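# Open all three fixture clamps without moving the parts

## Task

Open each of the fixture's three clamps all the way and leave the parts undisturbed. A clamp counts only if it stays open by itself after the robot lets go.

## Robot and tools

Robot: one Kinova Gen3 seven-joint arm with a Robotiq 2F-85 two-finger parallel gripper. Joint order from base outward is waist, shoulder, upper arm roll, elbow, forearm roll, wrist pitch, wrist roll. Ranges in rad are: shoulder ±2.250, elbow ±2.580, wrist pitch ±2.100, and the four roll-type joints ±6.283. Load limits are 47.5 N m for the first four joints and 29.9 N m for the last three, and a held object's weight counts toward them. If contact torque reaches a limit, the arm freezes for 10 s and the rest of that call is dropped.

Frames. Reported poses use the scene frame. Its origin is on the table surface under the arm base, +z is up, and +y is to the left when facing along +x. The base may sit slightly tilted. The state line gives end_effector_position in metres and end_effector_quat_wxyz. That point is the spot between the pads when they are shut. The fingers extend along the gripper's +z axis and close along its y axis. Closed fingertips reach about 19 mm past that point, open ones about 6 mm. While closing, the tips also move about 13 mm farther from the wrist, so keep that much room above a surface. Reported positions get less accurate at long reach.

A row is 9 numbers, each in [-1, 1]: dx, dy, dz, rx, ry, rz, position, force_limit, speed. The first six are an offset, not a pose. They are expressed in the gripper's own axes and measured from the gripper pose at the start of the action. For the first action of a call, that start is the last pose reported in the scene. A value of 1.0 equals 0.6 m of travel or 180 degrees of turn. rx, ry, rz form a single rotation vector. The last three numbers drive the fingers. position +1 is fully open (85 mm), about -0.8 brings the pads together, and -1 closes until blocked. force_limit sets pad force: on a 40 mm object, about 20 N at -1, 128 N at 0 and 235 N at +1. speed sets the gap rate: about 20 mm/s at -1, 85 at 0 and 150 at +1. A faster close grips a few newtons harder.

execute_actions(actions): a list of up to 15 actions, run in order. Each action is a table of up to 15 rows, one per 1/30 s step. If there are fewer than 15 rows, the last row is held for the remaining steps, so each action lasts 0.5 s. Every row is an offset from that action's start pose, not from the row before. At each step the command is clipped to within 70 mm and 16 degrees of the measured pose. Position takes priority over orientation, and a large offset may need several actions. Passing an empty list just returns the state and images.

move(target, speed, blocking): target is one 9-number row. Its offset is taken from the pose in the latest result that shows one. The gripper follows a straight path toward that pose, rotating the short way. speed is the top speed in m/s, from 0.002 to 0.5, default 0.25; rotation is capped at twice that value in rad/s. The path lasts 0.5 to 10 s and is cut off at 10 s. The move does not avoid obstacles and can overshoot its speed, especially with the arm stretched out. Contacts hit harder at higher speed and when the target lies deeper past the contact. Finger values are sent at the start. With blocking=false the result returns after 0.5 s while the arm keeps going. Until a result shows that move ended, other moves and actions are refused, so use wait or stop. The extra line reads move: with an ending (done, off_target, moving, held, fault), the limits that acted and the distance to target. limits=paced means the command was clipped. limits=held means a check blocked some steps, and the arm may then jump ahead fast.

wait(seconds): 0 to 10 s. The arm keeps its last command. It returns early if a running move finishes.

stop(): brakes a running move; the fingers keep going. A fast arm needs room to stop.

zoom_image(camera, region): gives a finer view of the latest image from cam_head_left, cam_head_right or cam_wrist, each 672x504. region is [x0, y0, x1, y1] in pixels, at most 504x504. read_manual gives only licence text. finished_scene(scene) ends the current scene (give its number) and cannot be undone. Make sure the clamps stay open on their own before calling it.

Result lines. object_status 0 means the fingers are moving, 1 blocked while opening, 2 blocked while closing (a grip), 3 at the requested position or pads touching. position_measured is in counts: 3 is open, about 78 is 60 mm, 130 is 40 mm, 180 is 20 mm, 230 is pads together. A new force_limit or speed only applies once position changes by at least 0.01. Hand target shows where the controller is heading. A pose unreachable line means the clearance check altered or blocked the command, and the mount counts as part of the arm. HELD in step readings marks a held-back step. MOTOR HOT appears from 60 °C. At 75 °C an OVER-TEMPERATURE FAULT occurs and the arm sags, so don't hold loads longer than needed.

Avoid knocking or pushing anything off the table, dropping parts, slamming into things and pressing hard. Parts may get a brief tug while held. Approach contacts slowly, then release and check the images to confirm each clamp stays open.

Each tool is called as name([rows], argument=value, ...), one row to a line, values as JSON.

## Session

execute_actions(actions=[])

Scene clock: 0.00 s.
end_effector_position=(+0.8933, -0.0939, +0.3526) position_measured=3 object_status=3 end_effector_quat_wxyz=(+0.348, -0.277, +0.890, -0.105)
Joint positions: [ 0.724  1.048 -0.627  0.679 -0.437  0.798  2.713]
Joint velocities: [-0.     0.001  0.     0.    -0.    -0.     0.001]
Motor temperatures (°C, as the motors report them): [30 24 25 25 32 37 42]
Hand target: +0.893, -0.094, +0.353; +0.348, -0.277, +0.890, -0.105

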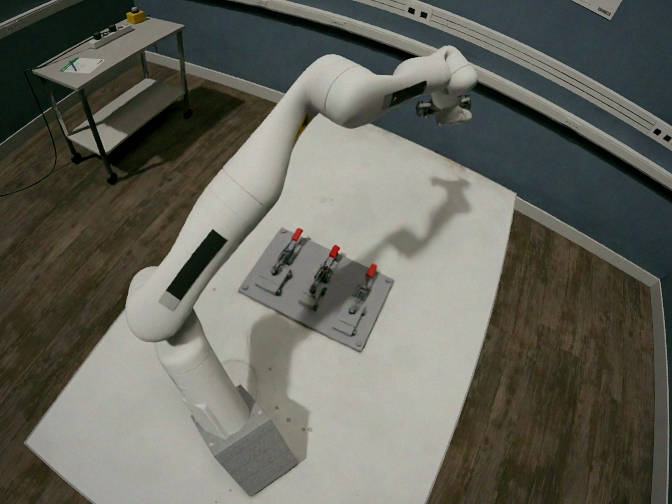

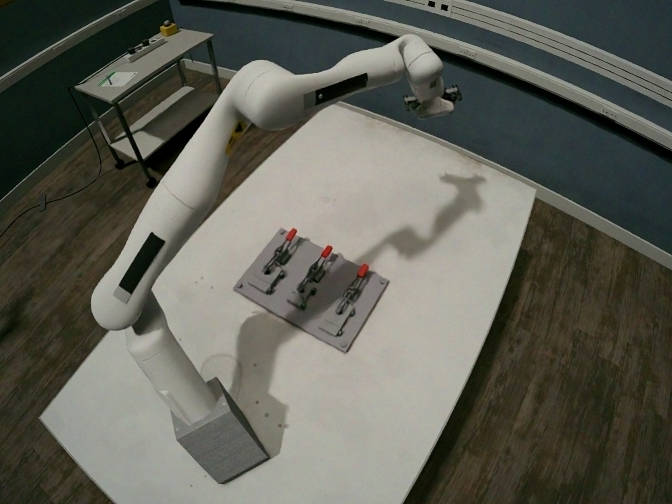

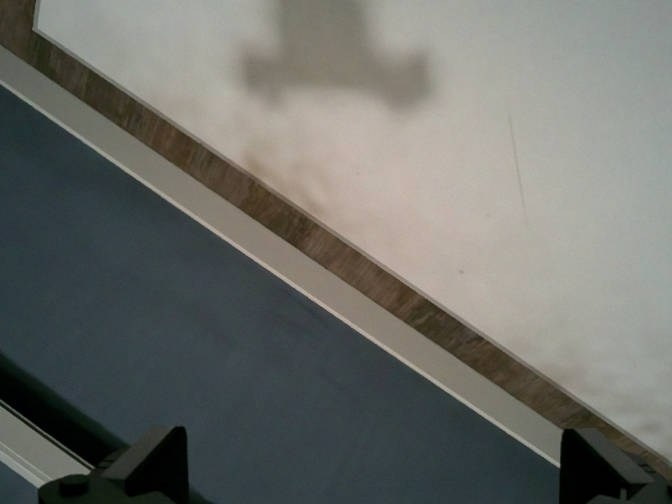

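move(target=[0.535,0.346,-0.239,-0.1029,0.3378,0.1727,0.2,-0.3,1], speed=0.4)

Scene clock: 2.30 s.
end_effector_position=(+0.5149, -0.1061, +0.1997) position_measured=104 object_status=3 end_effector_quat_wxyz=(-0.174, +0.001, +0.985, -0.001)
Joint positions: [ 0.658  0.953 -0.306  1.142 -0.193  1.408  2.147]
Joint velocities: [-0.002  0.    -0.001 -0.001  0.001  0.     0.   ]
Motor temperatures (°C, as the motors report them): [30 24 25 25 32 37 42]
Hand target: +0.515, -0.106, +0.200; -0.174, +0.001, +0.985, -0.001
Off the commanded pose: 0.001 m, 0 deg.
move: done

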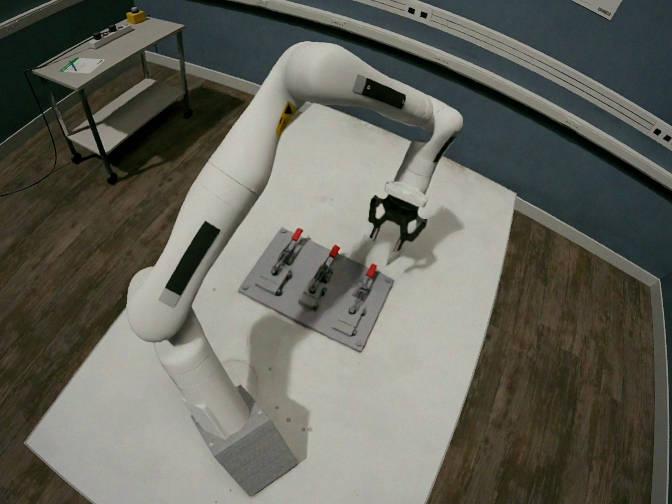

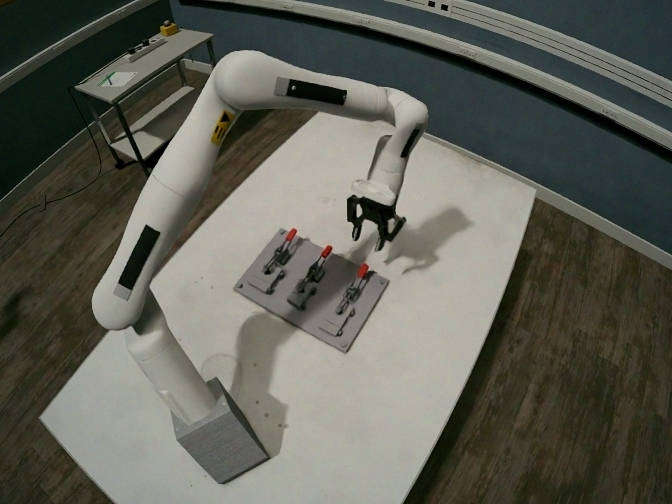

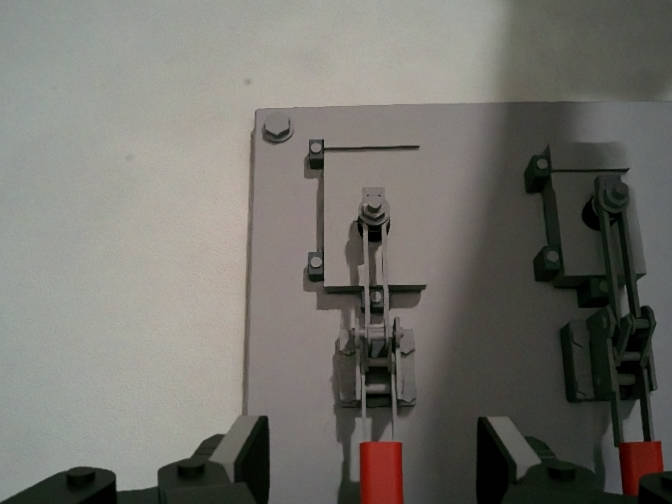

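move(target=[-0.057,0.007,0.157,0,0,0,0.2,-0.3,1], speed=0.25)

Scene clock: 3.23 s.
end_effector_position=(+0.5149, -0.1022, +0.1000) position_measured=104 object_status=3 end_effector_quat_wxyz=(-0.174, +0.001, +0.985, -0.001)
Joint positions: [ 0.568  1.059 -0.314  1.204 -0.2    1.212  2.116]
Joint velocities: [-0.004  0.005 -0.001 -0.001  0.001  0.     0.001]
Motor temperatures (°C, as the motors report them): [30 24 25 25 32 37 42]
Hand target: +0.515, -0.102, +0.100; -0.174, +0.001, +0.985, -0.001
Off the commanded pose: 0.001 m, 0 deg.
move: done

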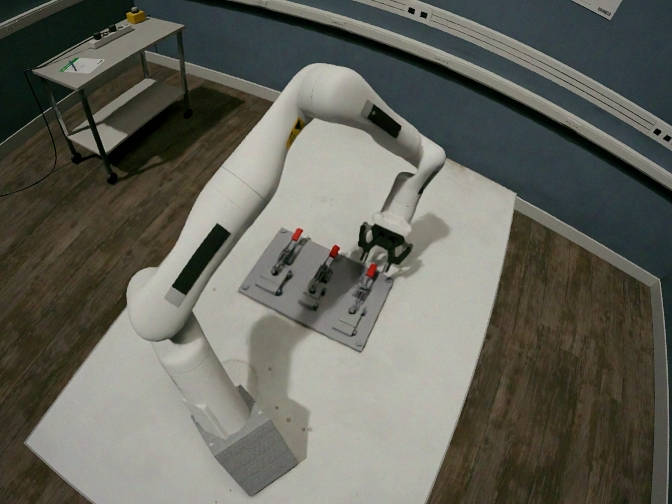

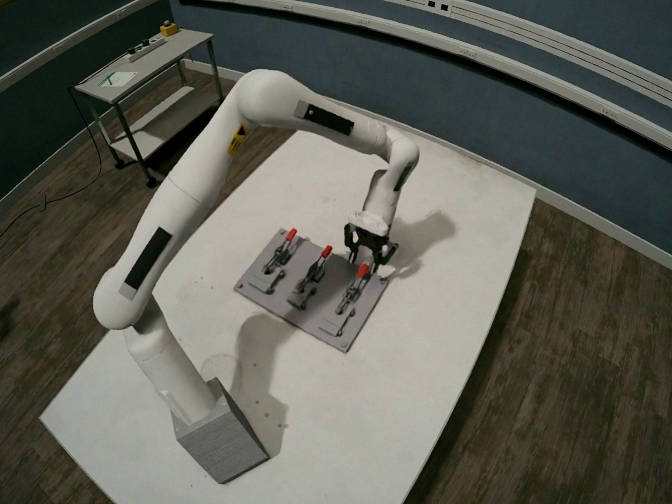

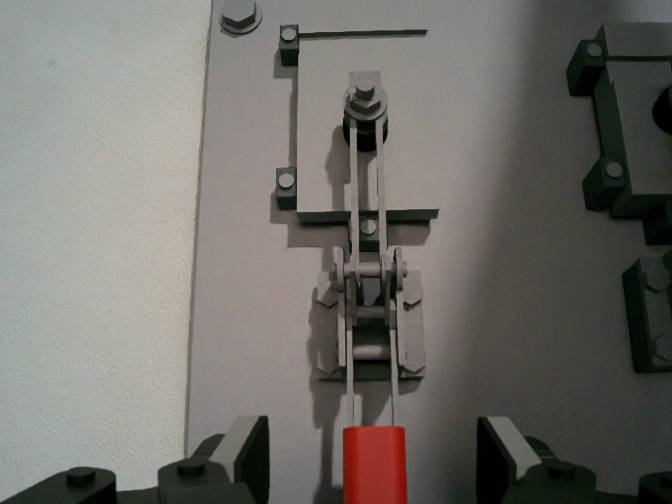

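move(target=[-0.0272,0.001,0.075,0,0,0,0.2,-0.3,1], speed=0.1)

zoom_image(camera="cam_head_right", region=[300, 210, 420, 320])

Scene clock: 4.17 s.
end_effector_position=(+0.5149, -0.1018, +0.0524) position_measured=104 object_status=3 end_effector_quat_wxyz=(-0.174, +0.001, +0.985, -0.001)
Joint positions: [ 0.524  1.125 -0.316  1.201 -0.203  1.135  2.103]
Joint velocities: [-0.002  0.004 -0.    -0.     0.     0.    -0.   ]
Motor temperatures (°C, as the motors report them): [30 24 25 25 32 37 42]
Hand target: +0.515, -0.102, +0.052; -0.174, +0.001, +0.985, -0.001
Off the commanded pose: 0.000 m, 0 deg.
move: done

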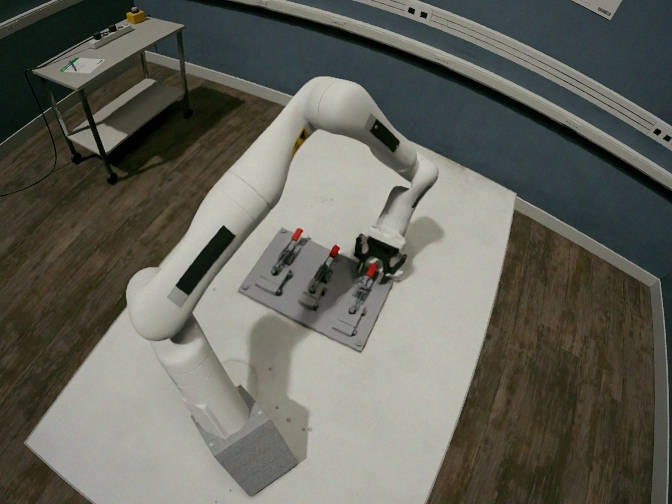

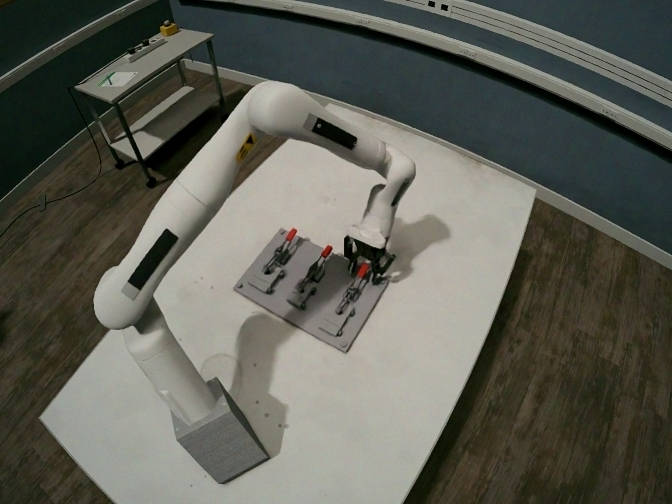

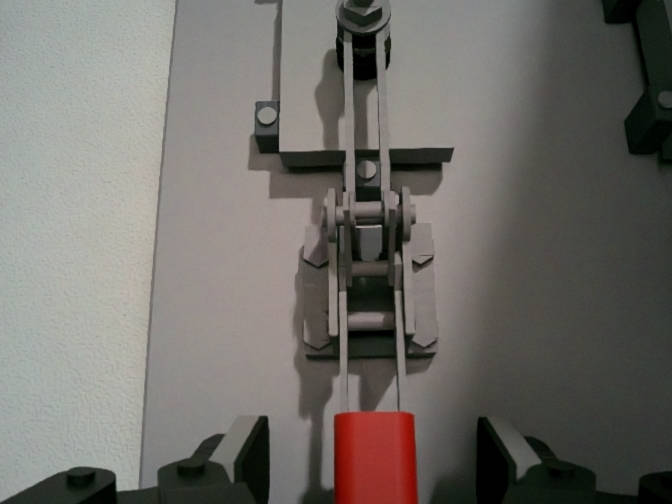

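Region (300, 210, 420, 320) of cam_head_right's 672x504 image, scaled by 4.200, with more detail than that image has; it fills the top 462 rows of this view, and the rest is white.

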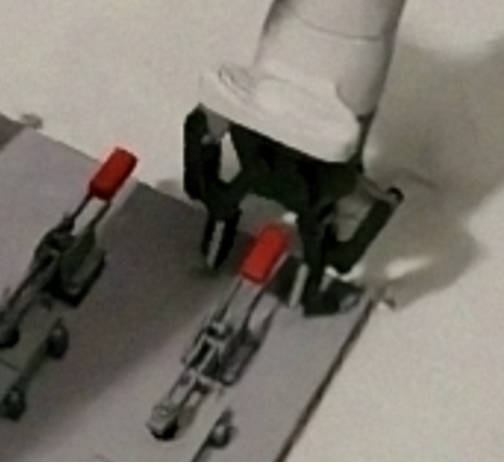

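execute_actions([
  [[-0.0135,0.002,0.0128,0,0,0,0.2,-0.3,0]],
  [[0,0,0,0,0,0,-1,-0.3,0.3]],
  [[0,0,0,0,0,0,-1,-0.3,0.3]],
])

Scene clock: 5.83 s.
end_effector_position=(+0.5200, -0.1013, +0.0426) position_measured=189 object_status=2 end_effector_quat_wxyz=(-0.174, +0.000, +0.985, -0.002)
Joint positions: [ 0.508  1.144 -0.315  1.178 -0.202  1.134  2.094]
Joint velocities: [ 0.    -0.001 -0.    -0.     0.001 -0.     0.001]
Motor temperatures (°C, as the motors report them): [30 24 25 25 32 37 42]
Hand target: +0.520, -0.101, +0.043; -0.174, +0.001, +0.985, -0.002
Off the commanded pose: 0.000 m, 0 deg.
Step readings (end_effector_position; steps 1 to 15: 1st action; 16 to 30: 2nd action; 31 to 45: 3rd action):
0: (+0.5149, -0.1018, +0.0522)
1: (+0.5149, -0.1017, +0.0515)
2: (+0.5159, -0.1018, +0.0488)
4: (+0.5190, -0.1006, +0.0427)
8: (+0.5202, -0.1007, +0.0429)
15: (+0.5200, -0.1007, +0.0424)
16: (+0.5200, -0.1007, +0.0424)
17: (+0.5200, -0.1007, +0.0425)
19: (+0.5200, -0.1007, +0.0425)
23: (+0.5200, -0.1007, +0.0424)
30: (+0.5200, -0.1012, +0.0426)
31: (+0.5200, -0.1013, +0.0426)
32: (+0.5200, -0.1012, +0.0426)
34: (+0.5200, -0.1013, +0.0426)
38: (+0.5200, -0.1013, +0.0426)
45: end_effector_position above

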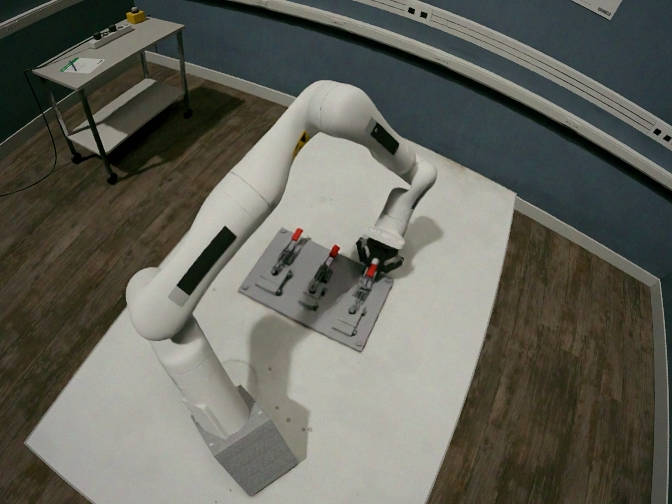

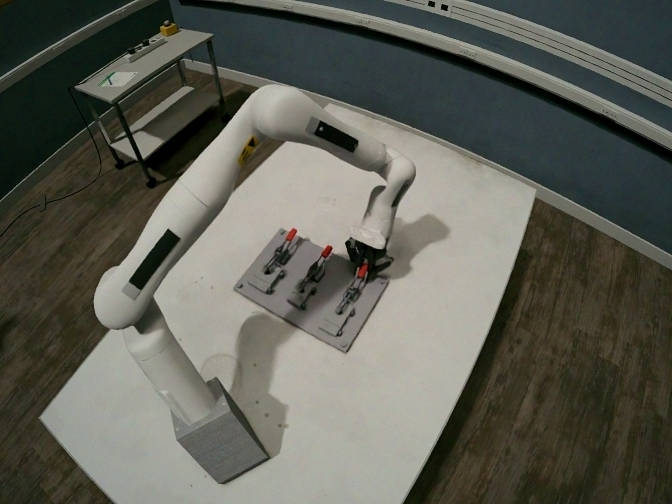

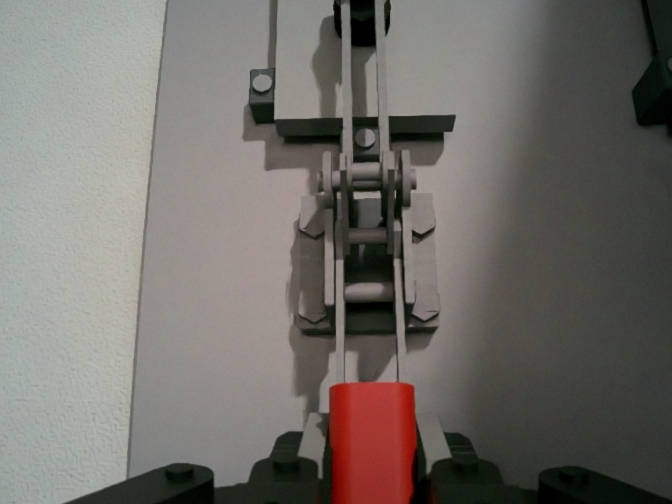

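execute_actions(actions=[])

Scene clock: 6.20 s.
end_effector_position=(+0.5200, -0.1013, +0.0426) position_measured=189 object_status=2 end_effector_quat_wxyz=(-0.174, +0.000, +0.985, -0.002)
Joint positions: [ 0.508  1.144 -0.315  1.178 -0.202  1.134  2.094]
Joint velocities: [-0.    -0.001 -0.    -0.     0.     0.    -0.001]
Motor temperatures (°C, as the motors report them): [30 24 25 25 32 37 42]
Hand target: +0.520, -0.101, +0.043; -0.174, +0.001, +0.985, -0.002
Off the commanded pose: 0.000 m, 0 deg.

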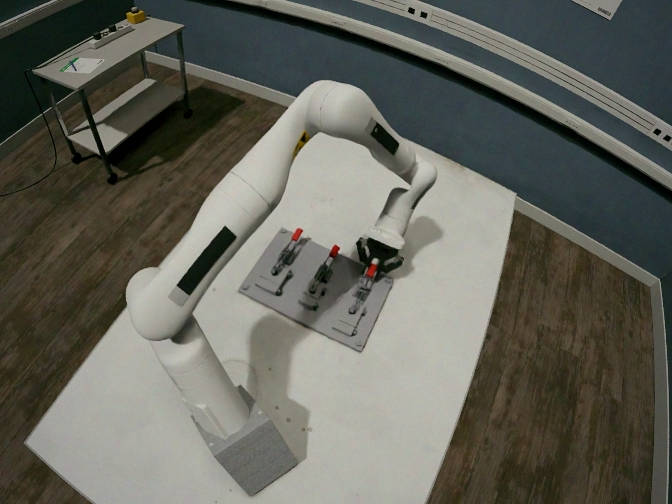

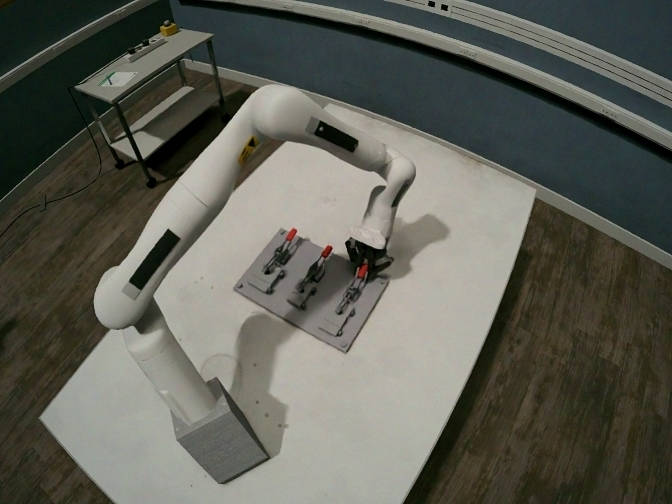

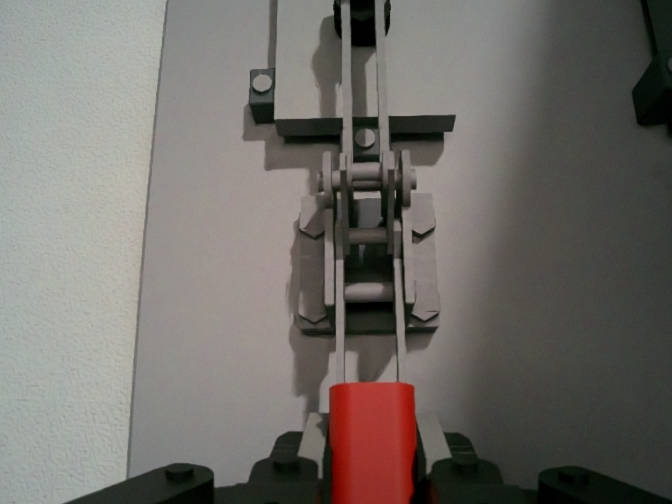

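move(target=[0.018,0,-0.022,0,-0.105,0,-1,-0.3,0.3], speed=0.13)

move(target=[0.023,0,-0.025,0,-0.13,0,-1,-0.3,0.3], speed=0.13)

Scene clock: 7.97 s.
end_effector_position=(+0.5142, -0.1016, +0.0572) position_measured=189 object_status=2 end_effector_quat_wxyz=(-0.010, -0.001, +1.000, -0.002)
Joint positions: [ 0.736  1.024 -0.478  1.594 -0.33   0.634  2.297]
Joint velocities: [ 0.004 -0.    -0.002  0.003 -0.003 -0.001  0.004]
Motor temperatures (°C, as the motors report them): [30 24 25 25 32 37 42]
Hand target: +0.514, -0.101, +0.059; -0.010, -0.000, +1.000, -0.002
Off the commanded pose: 0.002 m, 0 deg.
move: done

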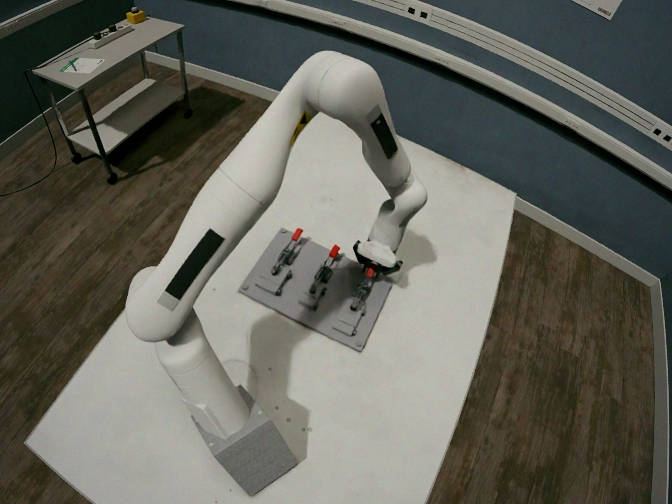

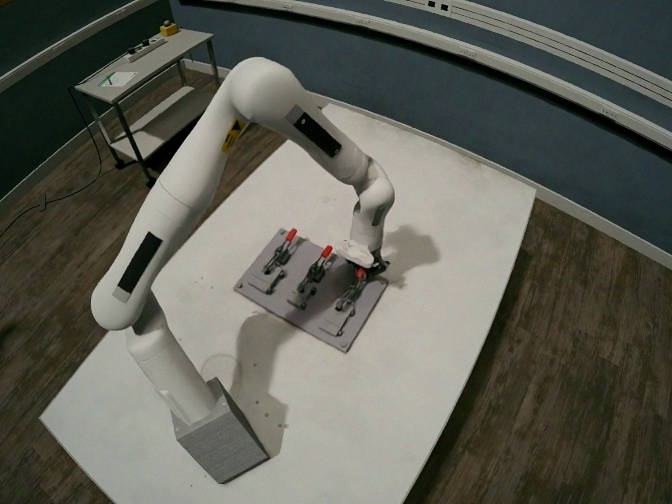

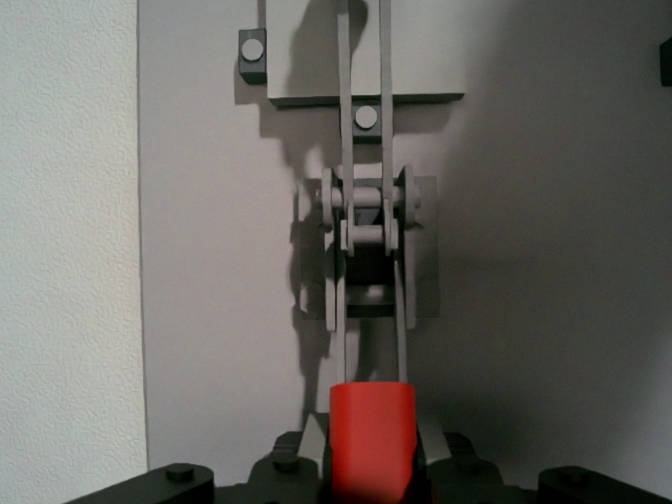

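Scene clock: 9.83 s.
end_effector_position=(+0.5009, -0.1020, +0.0709) position_measured=189 object_status=2 end_effector_quat_wxyz=(+0.192, -0.002, +0.981, -0.002)
Joint positions: [ 1.168  1.204 -0.91   1.995 -0.366 -0.011  2.605]
Joint velocities: [ 0.009  0.011 -0.006  0.001  0.002  0.     0.   ]
Motor temperatures (°C, as the motors report them): [30 24 25 25 32 37 42]
Hand target: +0.500, -0.102, +0.072; +0.192, -0.001, +0.981, -0.002
Off the commanded pose: 0.002 m, 0 deg.
move: done

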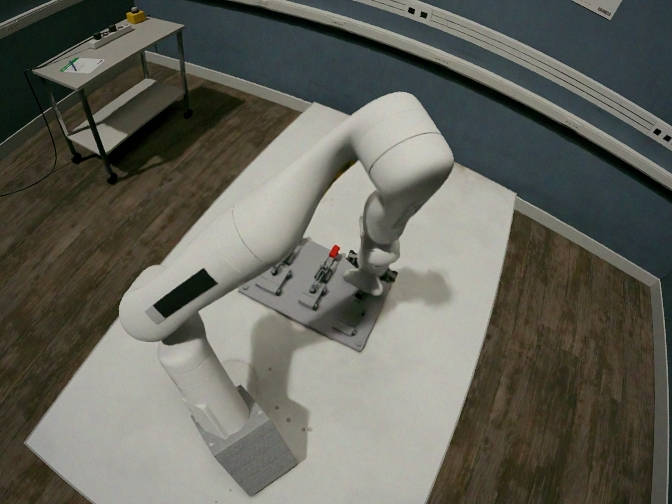

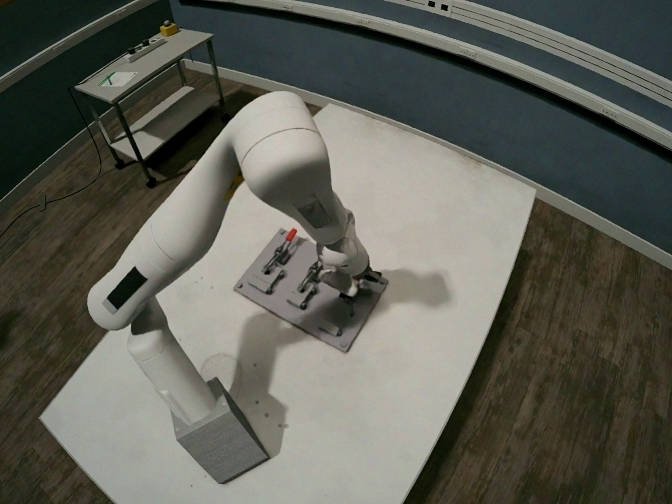

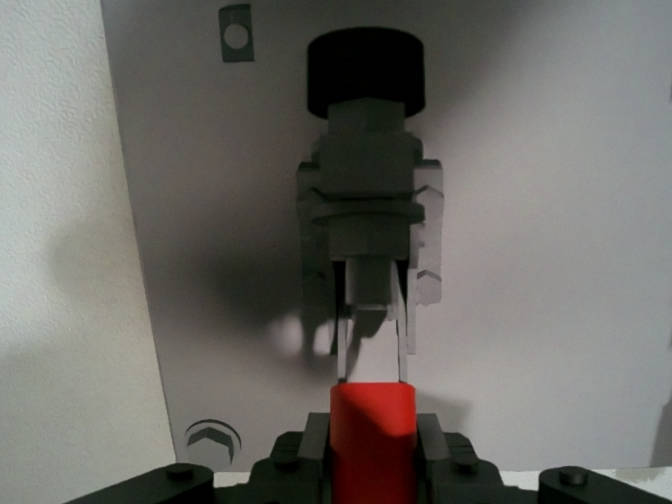

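execute_actions([
  [[0,0,0,0,0,0,-0.2,-0.3,1]],
])

move(target=[-0.057,0,0.023,0,0.18,0,-0.2,-0.3,1], speed=0.15)

execute_actions([
  [[0,0,0,0,0,0,-1,-0.3,1]],
])

Scene clock: 10.50 s.
end_effector_position=(+0.5009, -0.1020, +0.0709) position_measured=154 object_status=0 end_effector_quat_wxyz=(+0.192, -0.002, +0.981, -0.002)
Joint positions: [ 1.168  1.204 -0.91   1.995 -0.366 -0.011  2.605]
Joint velocities: [-0.     0.001 -0.    -0.     0.001  0.    -0.001]
Motor temperatures (°C, as the motors report them): [30 24 25 25 32 37 42]
Hand target: +0.501, -0.102, +0.071; +0.192, -0.002, +0.981, -0.002
Off the commanded pose: 0.000 m, 0 deg.
Step readings (end_effector_position):
0: (+0.5009, -0.1020, +0.0709)
1: (+0.5010, -0.1019, +0.0704)
2: (+0.5016, -0.1021, +0.0701)
4: (+0.5011, -0.1019, +0.0705)
8: (+0.5009, -0.1020, +0.0707)
15: end_effector_position above

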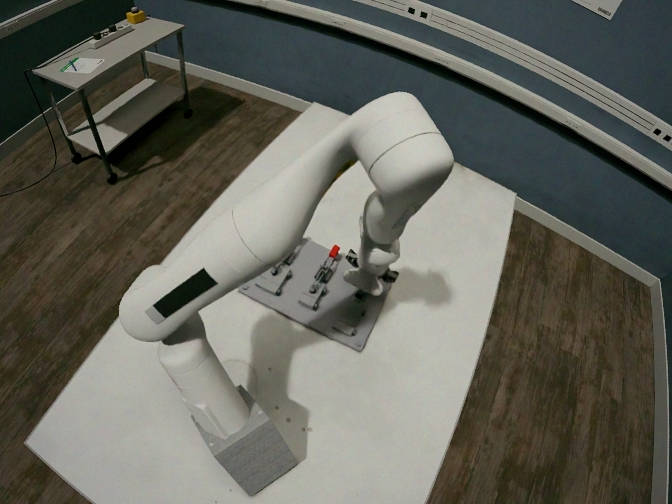

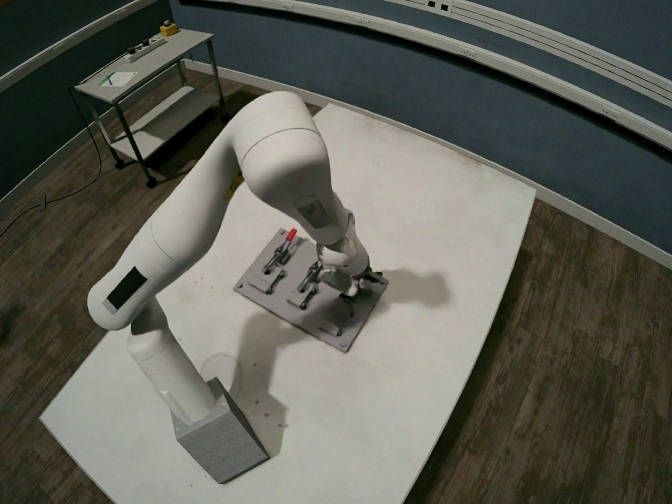

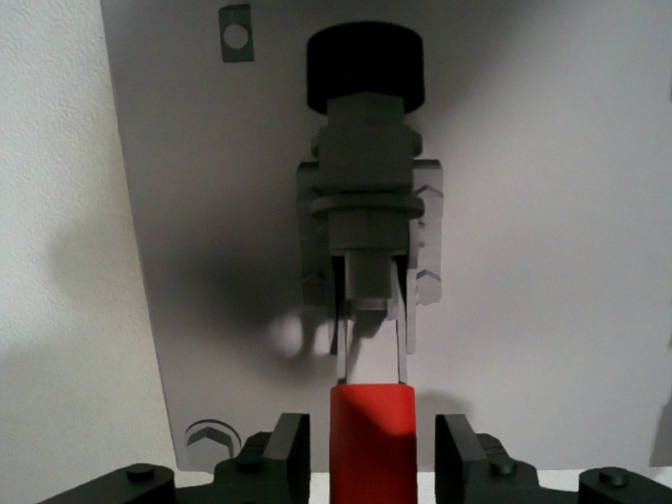

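Scene clock: 12.70 s.
end_effector_position=(+0.5383, -0.1021, +0.0718) position_measured=154 object_status=3 end_effector_quat_wxyz=(-0.088, -0.000, +0.996, -0.003)
Joint positions: [ 0.609  1.049 -0.369  1.327 -0.263  0.959  2.165]
Joint velocities: [-0.01   0.006 -0.004 -0.004  0.002  0.002 -0.003]
Motor temperatures (°C, as the motors report them): [30 24 25 25 32 37 42]
Hand target: +0.538, -0.102, +0.071; -0.089, -0.000, +0.996, -0.003
Off the commanded pose: 0.001 m, 0 deg.
move: done

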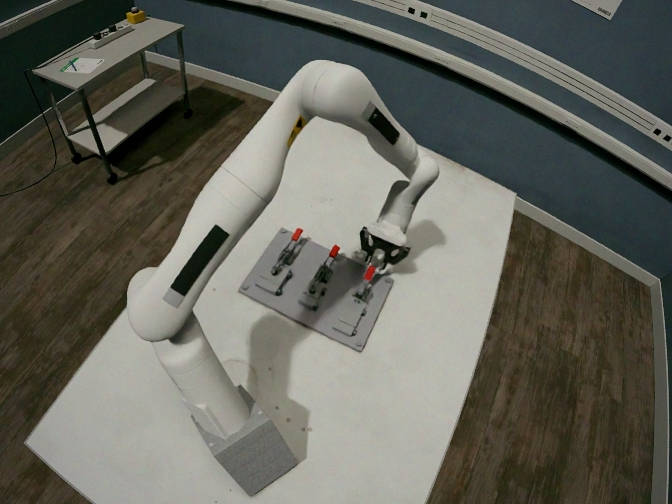

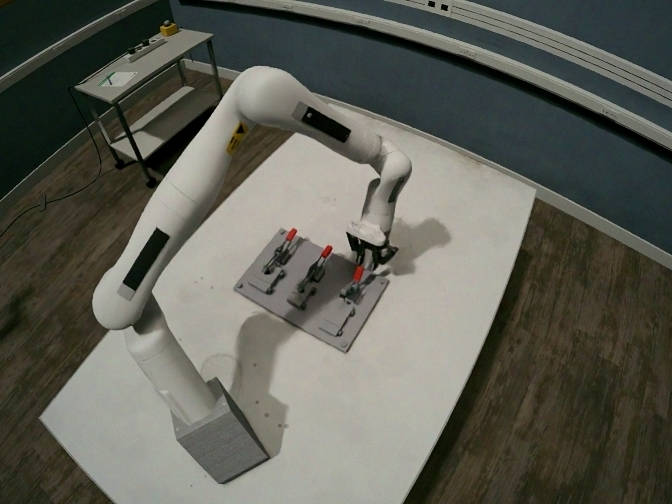

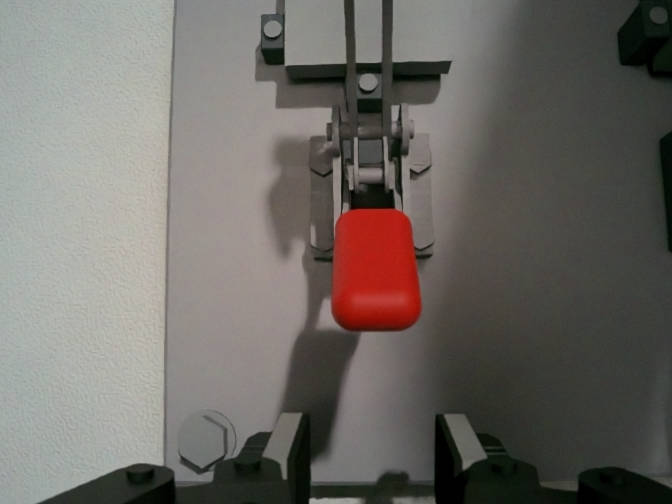

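Scene clock: 13.20 s.
end_effector_position=(+0.5383, -0.1021, +0.0718) position_measured=231 object_status=3 end_effector_quat_wxyz=(-0.088, -0.000, +0.996, -0.003)
Joint positions: [ 0.609  1.049 -0.369  1.327 -0.262  0.959  2.165]
Joint velocities: [ 0.     0.     0.    -0.     0.    -0.001 -0.001]
Motor temperatures (°C, as the motors report them): [30 24 25 25 32 37 42]
Hand target: +0.538, -0.102, +0.072; -0.088, -0.000, +0.996, -0.003
Off the commanded pose: 0.000 m, 0 deg.
Step readings (end_effector_position):
0: (+0.5383, -0.1021, +0.0718)
1: (+0.5384, -0.1020, +0.0718)
2: (+0.5384, -0.1021, +0.0720)
4: (+0.5384, -0.1022, +0.0719)
8: (+0.5383, -0.1021, +0.0718)
15: end_effector_position above

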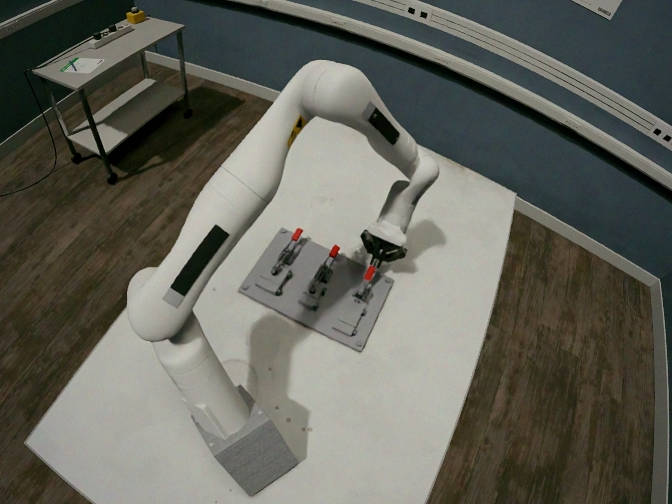

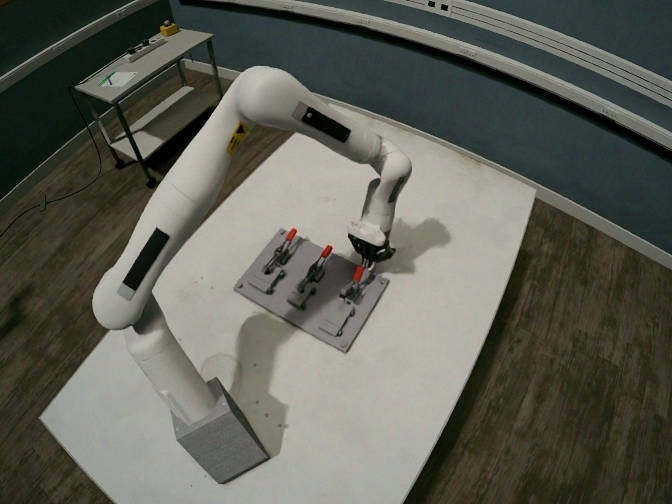

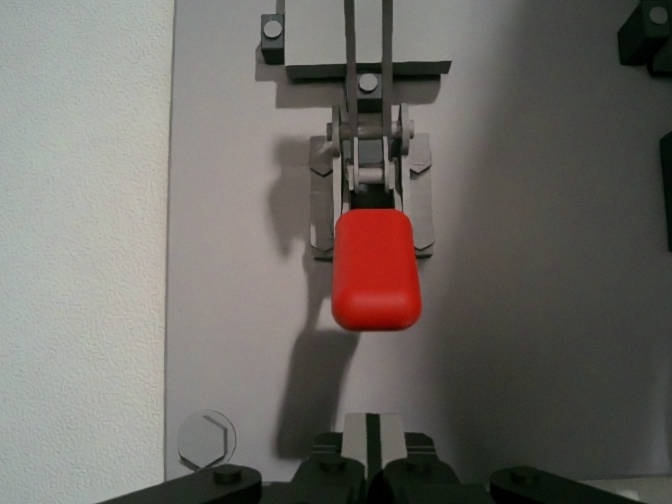

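move(target=[0.077,0,0.017,0,0,0,-1,-0.3,1], speed=0.035)

move(target=[0.014,0,0.0025,0,0,0,-1,-0.3,1], speed=0.015)

Scene clock: 14.87 s.
end_effector_position=(+0.4915, -0.1024, +0.0700) position_measured=231 object_status=3 end_effector_quat_wxyz=(-0.088, -0.000, +0.996, -0.003)
Joint positions: [ 0.667  1.011 -0.389  1.507 -0.27   0.84   2.225]
Joint velocities: [ 0.001 -0.001 -0.     0.002 -0.001  0.     0.001]
Motor temperatures (°C, as the motors report them): [30 24 25 25 32 37 42]
Hand target: +0.491, -0.102, +0.070; -0.088, -0.000, +0.996, -0.003
Off the commanded pose: 0.001 m, 0 deg.
move: done

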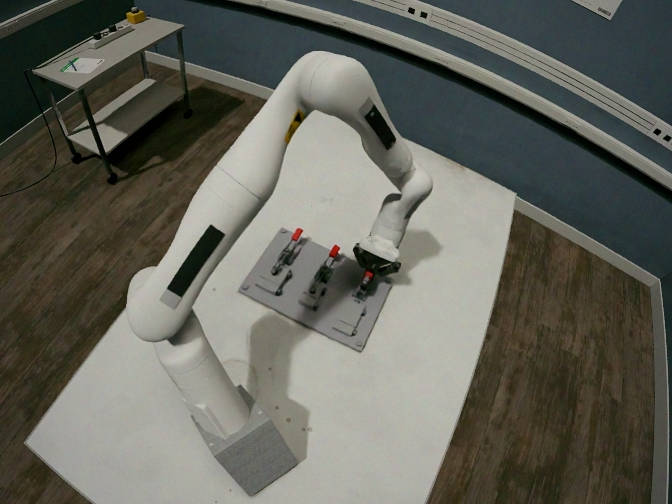

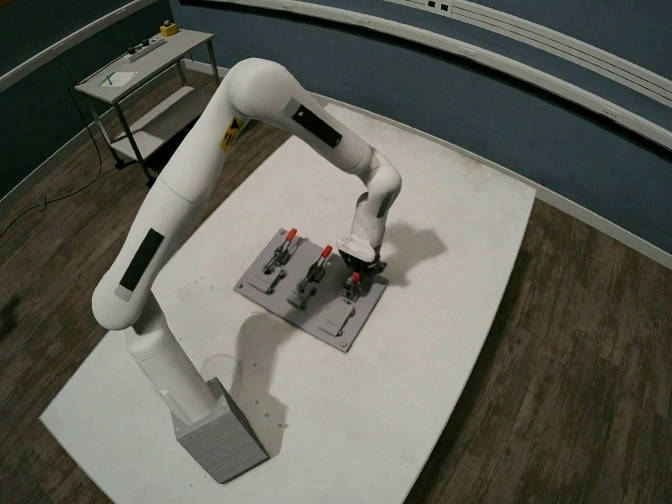

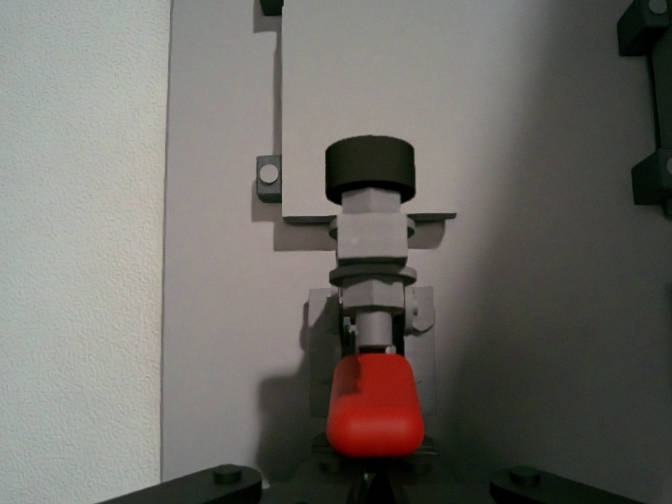

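Scene clock: 15.67 s.
end_effector_position=(+0.4881, -0.1025, +0.0705) position_measured=231 object_status=3 end_effector_quat_wxyz=(-0.083, -0.002, +0.997, -0.005)
Joint positions: [ 0.676  1.004 -0.394  1.532 -0.273  0.815  2.237]
Joint velocities: [-0.001 -0.001  0.002  0.    -0.002 -0.001  0.001]
Motor temperatures (°C, as the motors report them): [30 24 25 25 32 37 42]
Hand target: +0.483, -0.102, +0.070; -0.088, -0.000, +0.996, -0.003
Off the commanded pose: 0.005 m, 1 deg.
move: off_target

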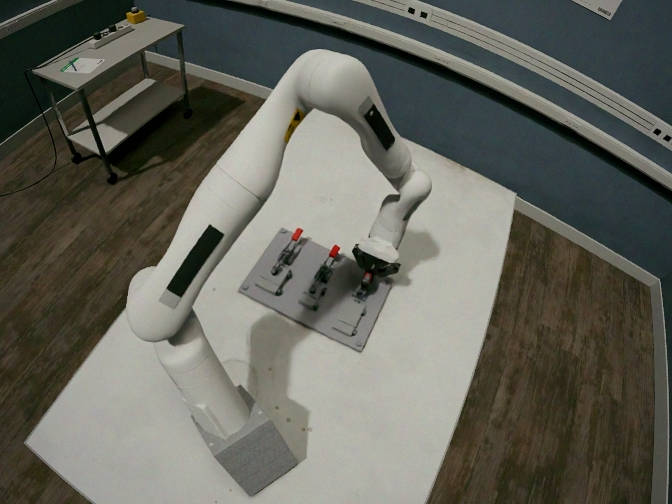

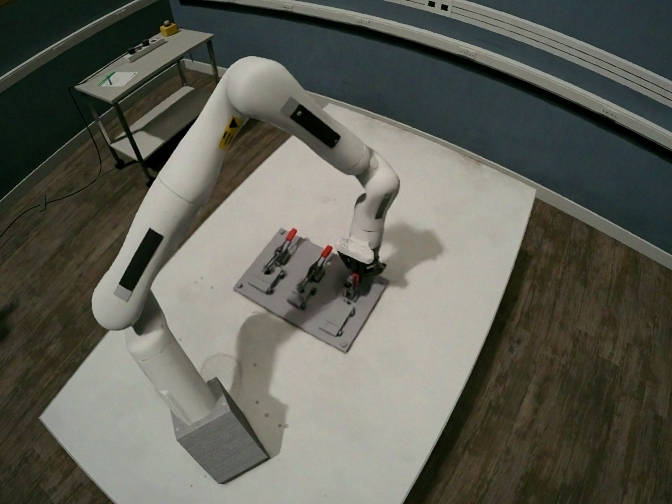

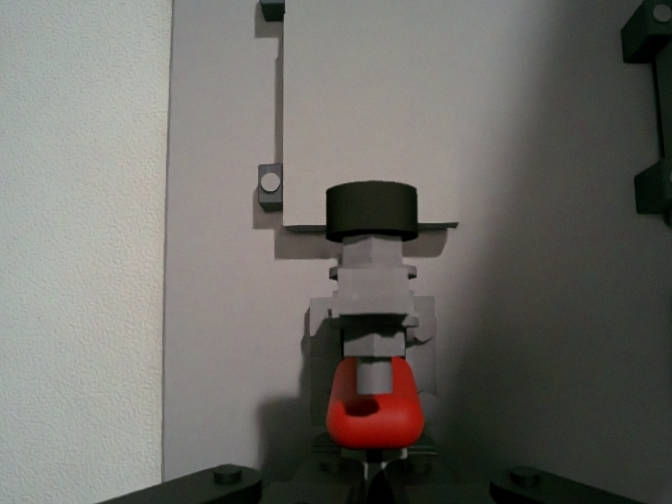

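move(target=[-0.043,0.185,-0.062,0,0.058,0,0.2,-0.3,0], speed=0.15)

Scene clock: 16.97 s.
end_effector_position=(+0.5188, +0.0086, +0.1020) position_measured=104 object_status=3 end_effector_quat_wxyz=(-0.173, -0.001, +0.985, -0.005)
Joint positions: [ 0.458  0.895 -0.357  1.36  -0.244  1.144  1.975]
Joint velocities: [-0.006 -0.    -0.004 -0.002  0.003 -0.    -0.003]
Motor temperatures (°C, as the motors report them): [30 24 25 25 32 37 42]
Hand target: +0.519, +0.009, +0.102; -0.173, -0.001, +0.985, -0.005
Off the commanded pose: 0.001 m, 0 deg.
move: done

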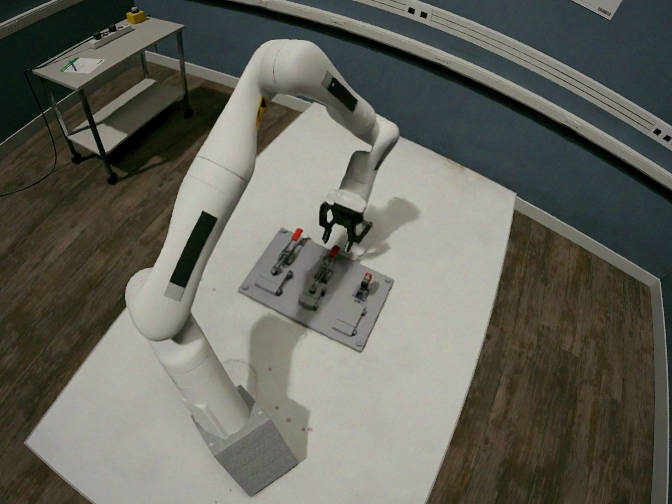

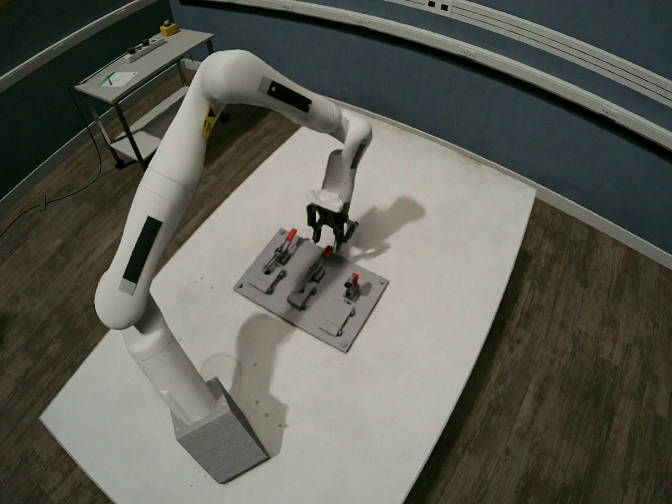

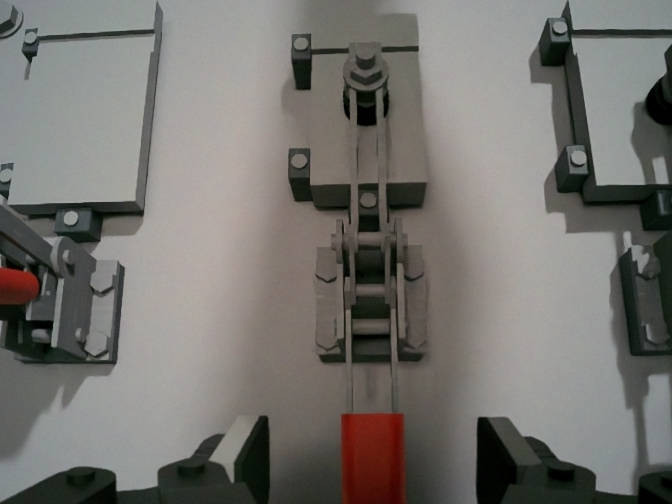

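move(target=[-0.032,0,0.088,0,0,0,0.2,-0.3,0], speed=0.1)

Scene clock: 17.97 s.
end_effector_position=(+0.5190, +0.0080, +0.0461) position_measured=104 object_status=3 end_effector_quat_wxyz=(-0.173, -0.001, +0.985, -0.005)
Joint positions: [ 0.401  0.978 -0.356  1.355 -0.244  1.05   1.962]
Joint velocities: [-0.002  0.004 -0.001 -0.     0.001 -0.    -0.   ]
Motor temperatures (°C, as the motors report them): [30 24 25 25 32 37 42]
Hand target: +0.519, +0.008, +0.046; -0.173, -0.001, +0.985, -0.005
Off the commanded pose: 0.000 m, 0 deg.
move: done

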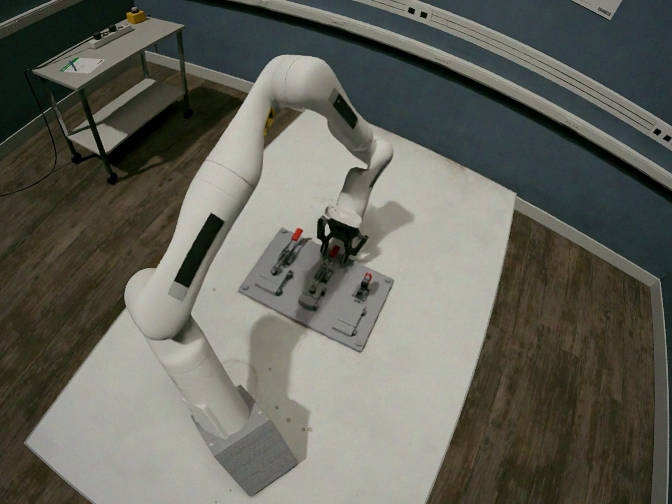

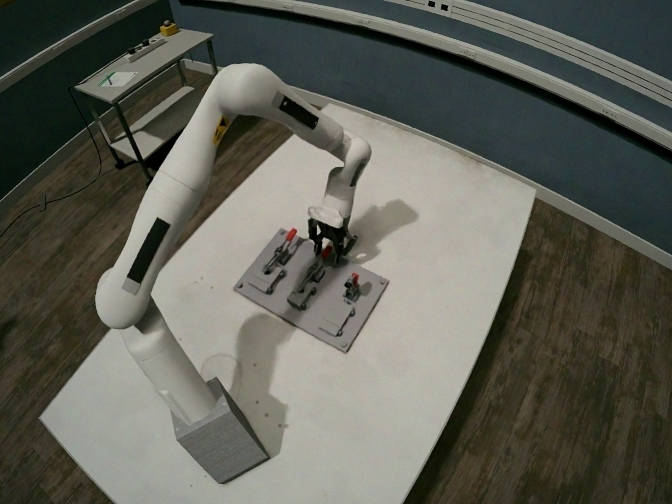

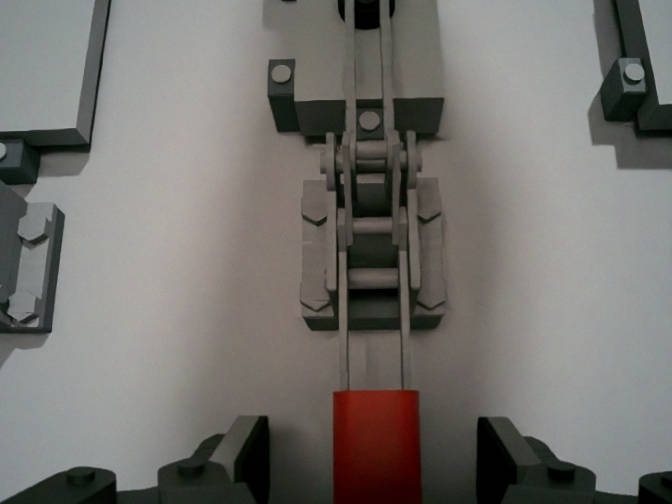

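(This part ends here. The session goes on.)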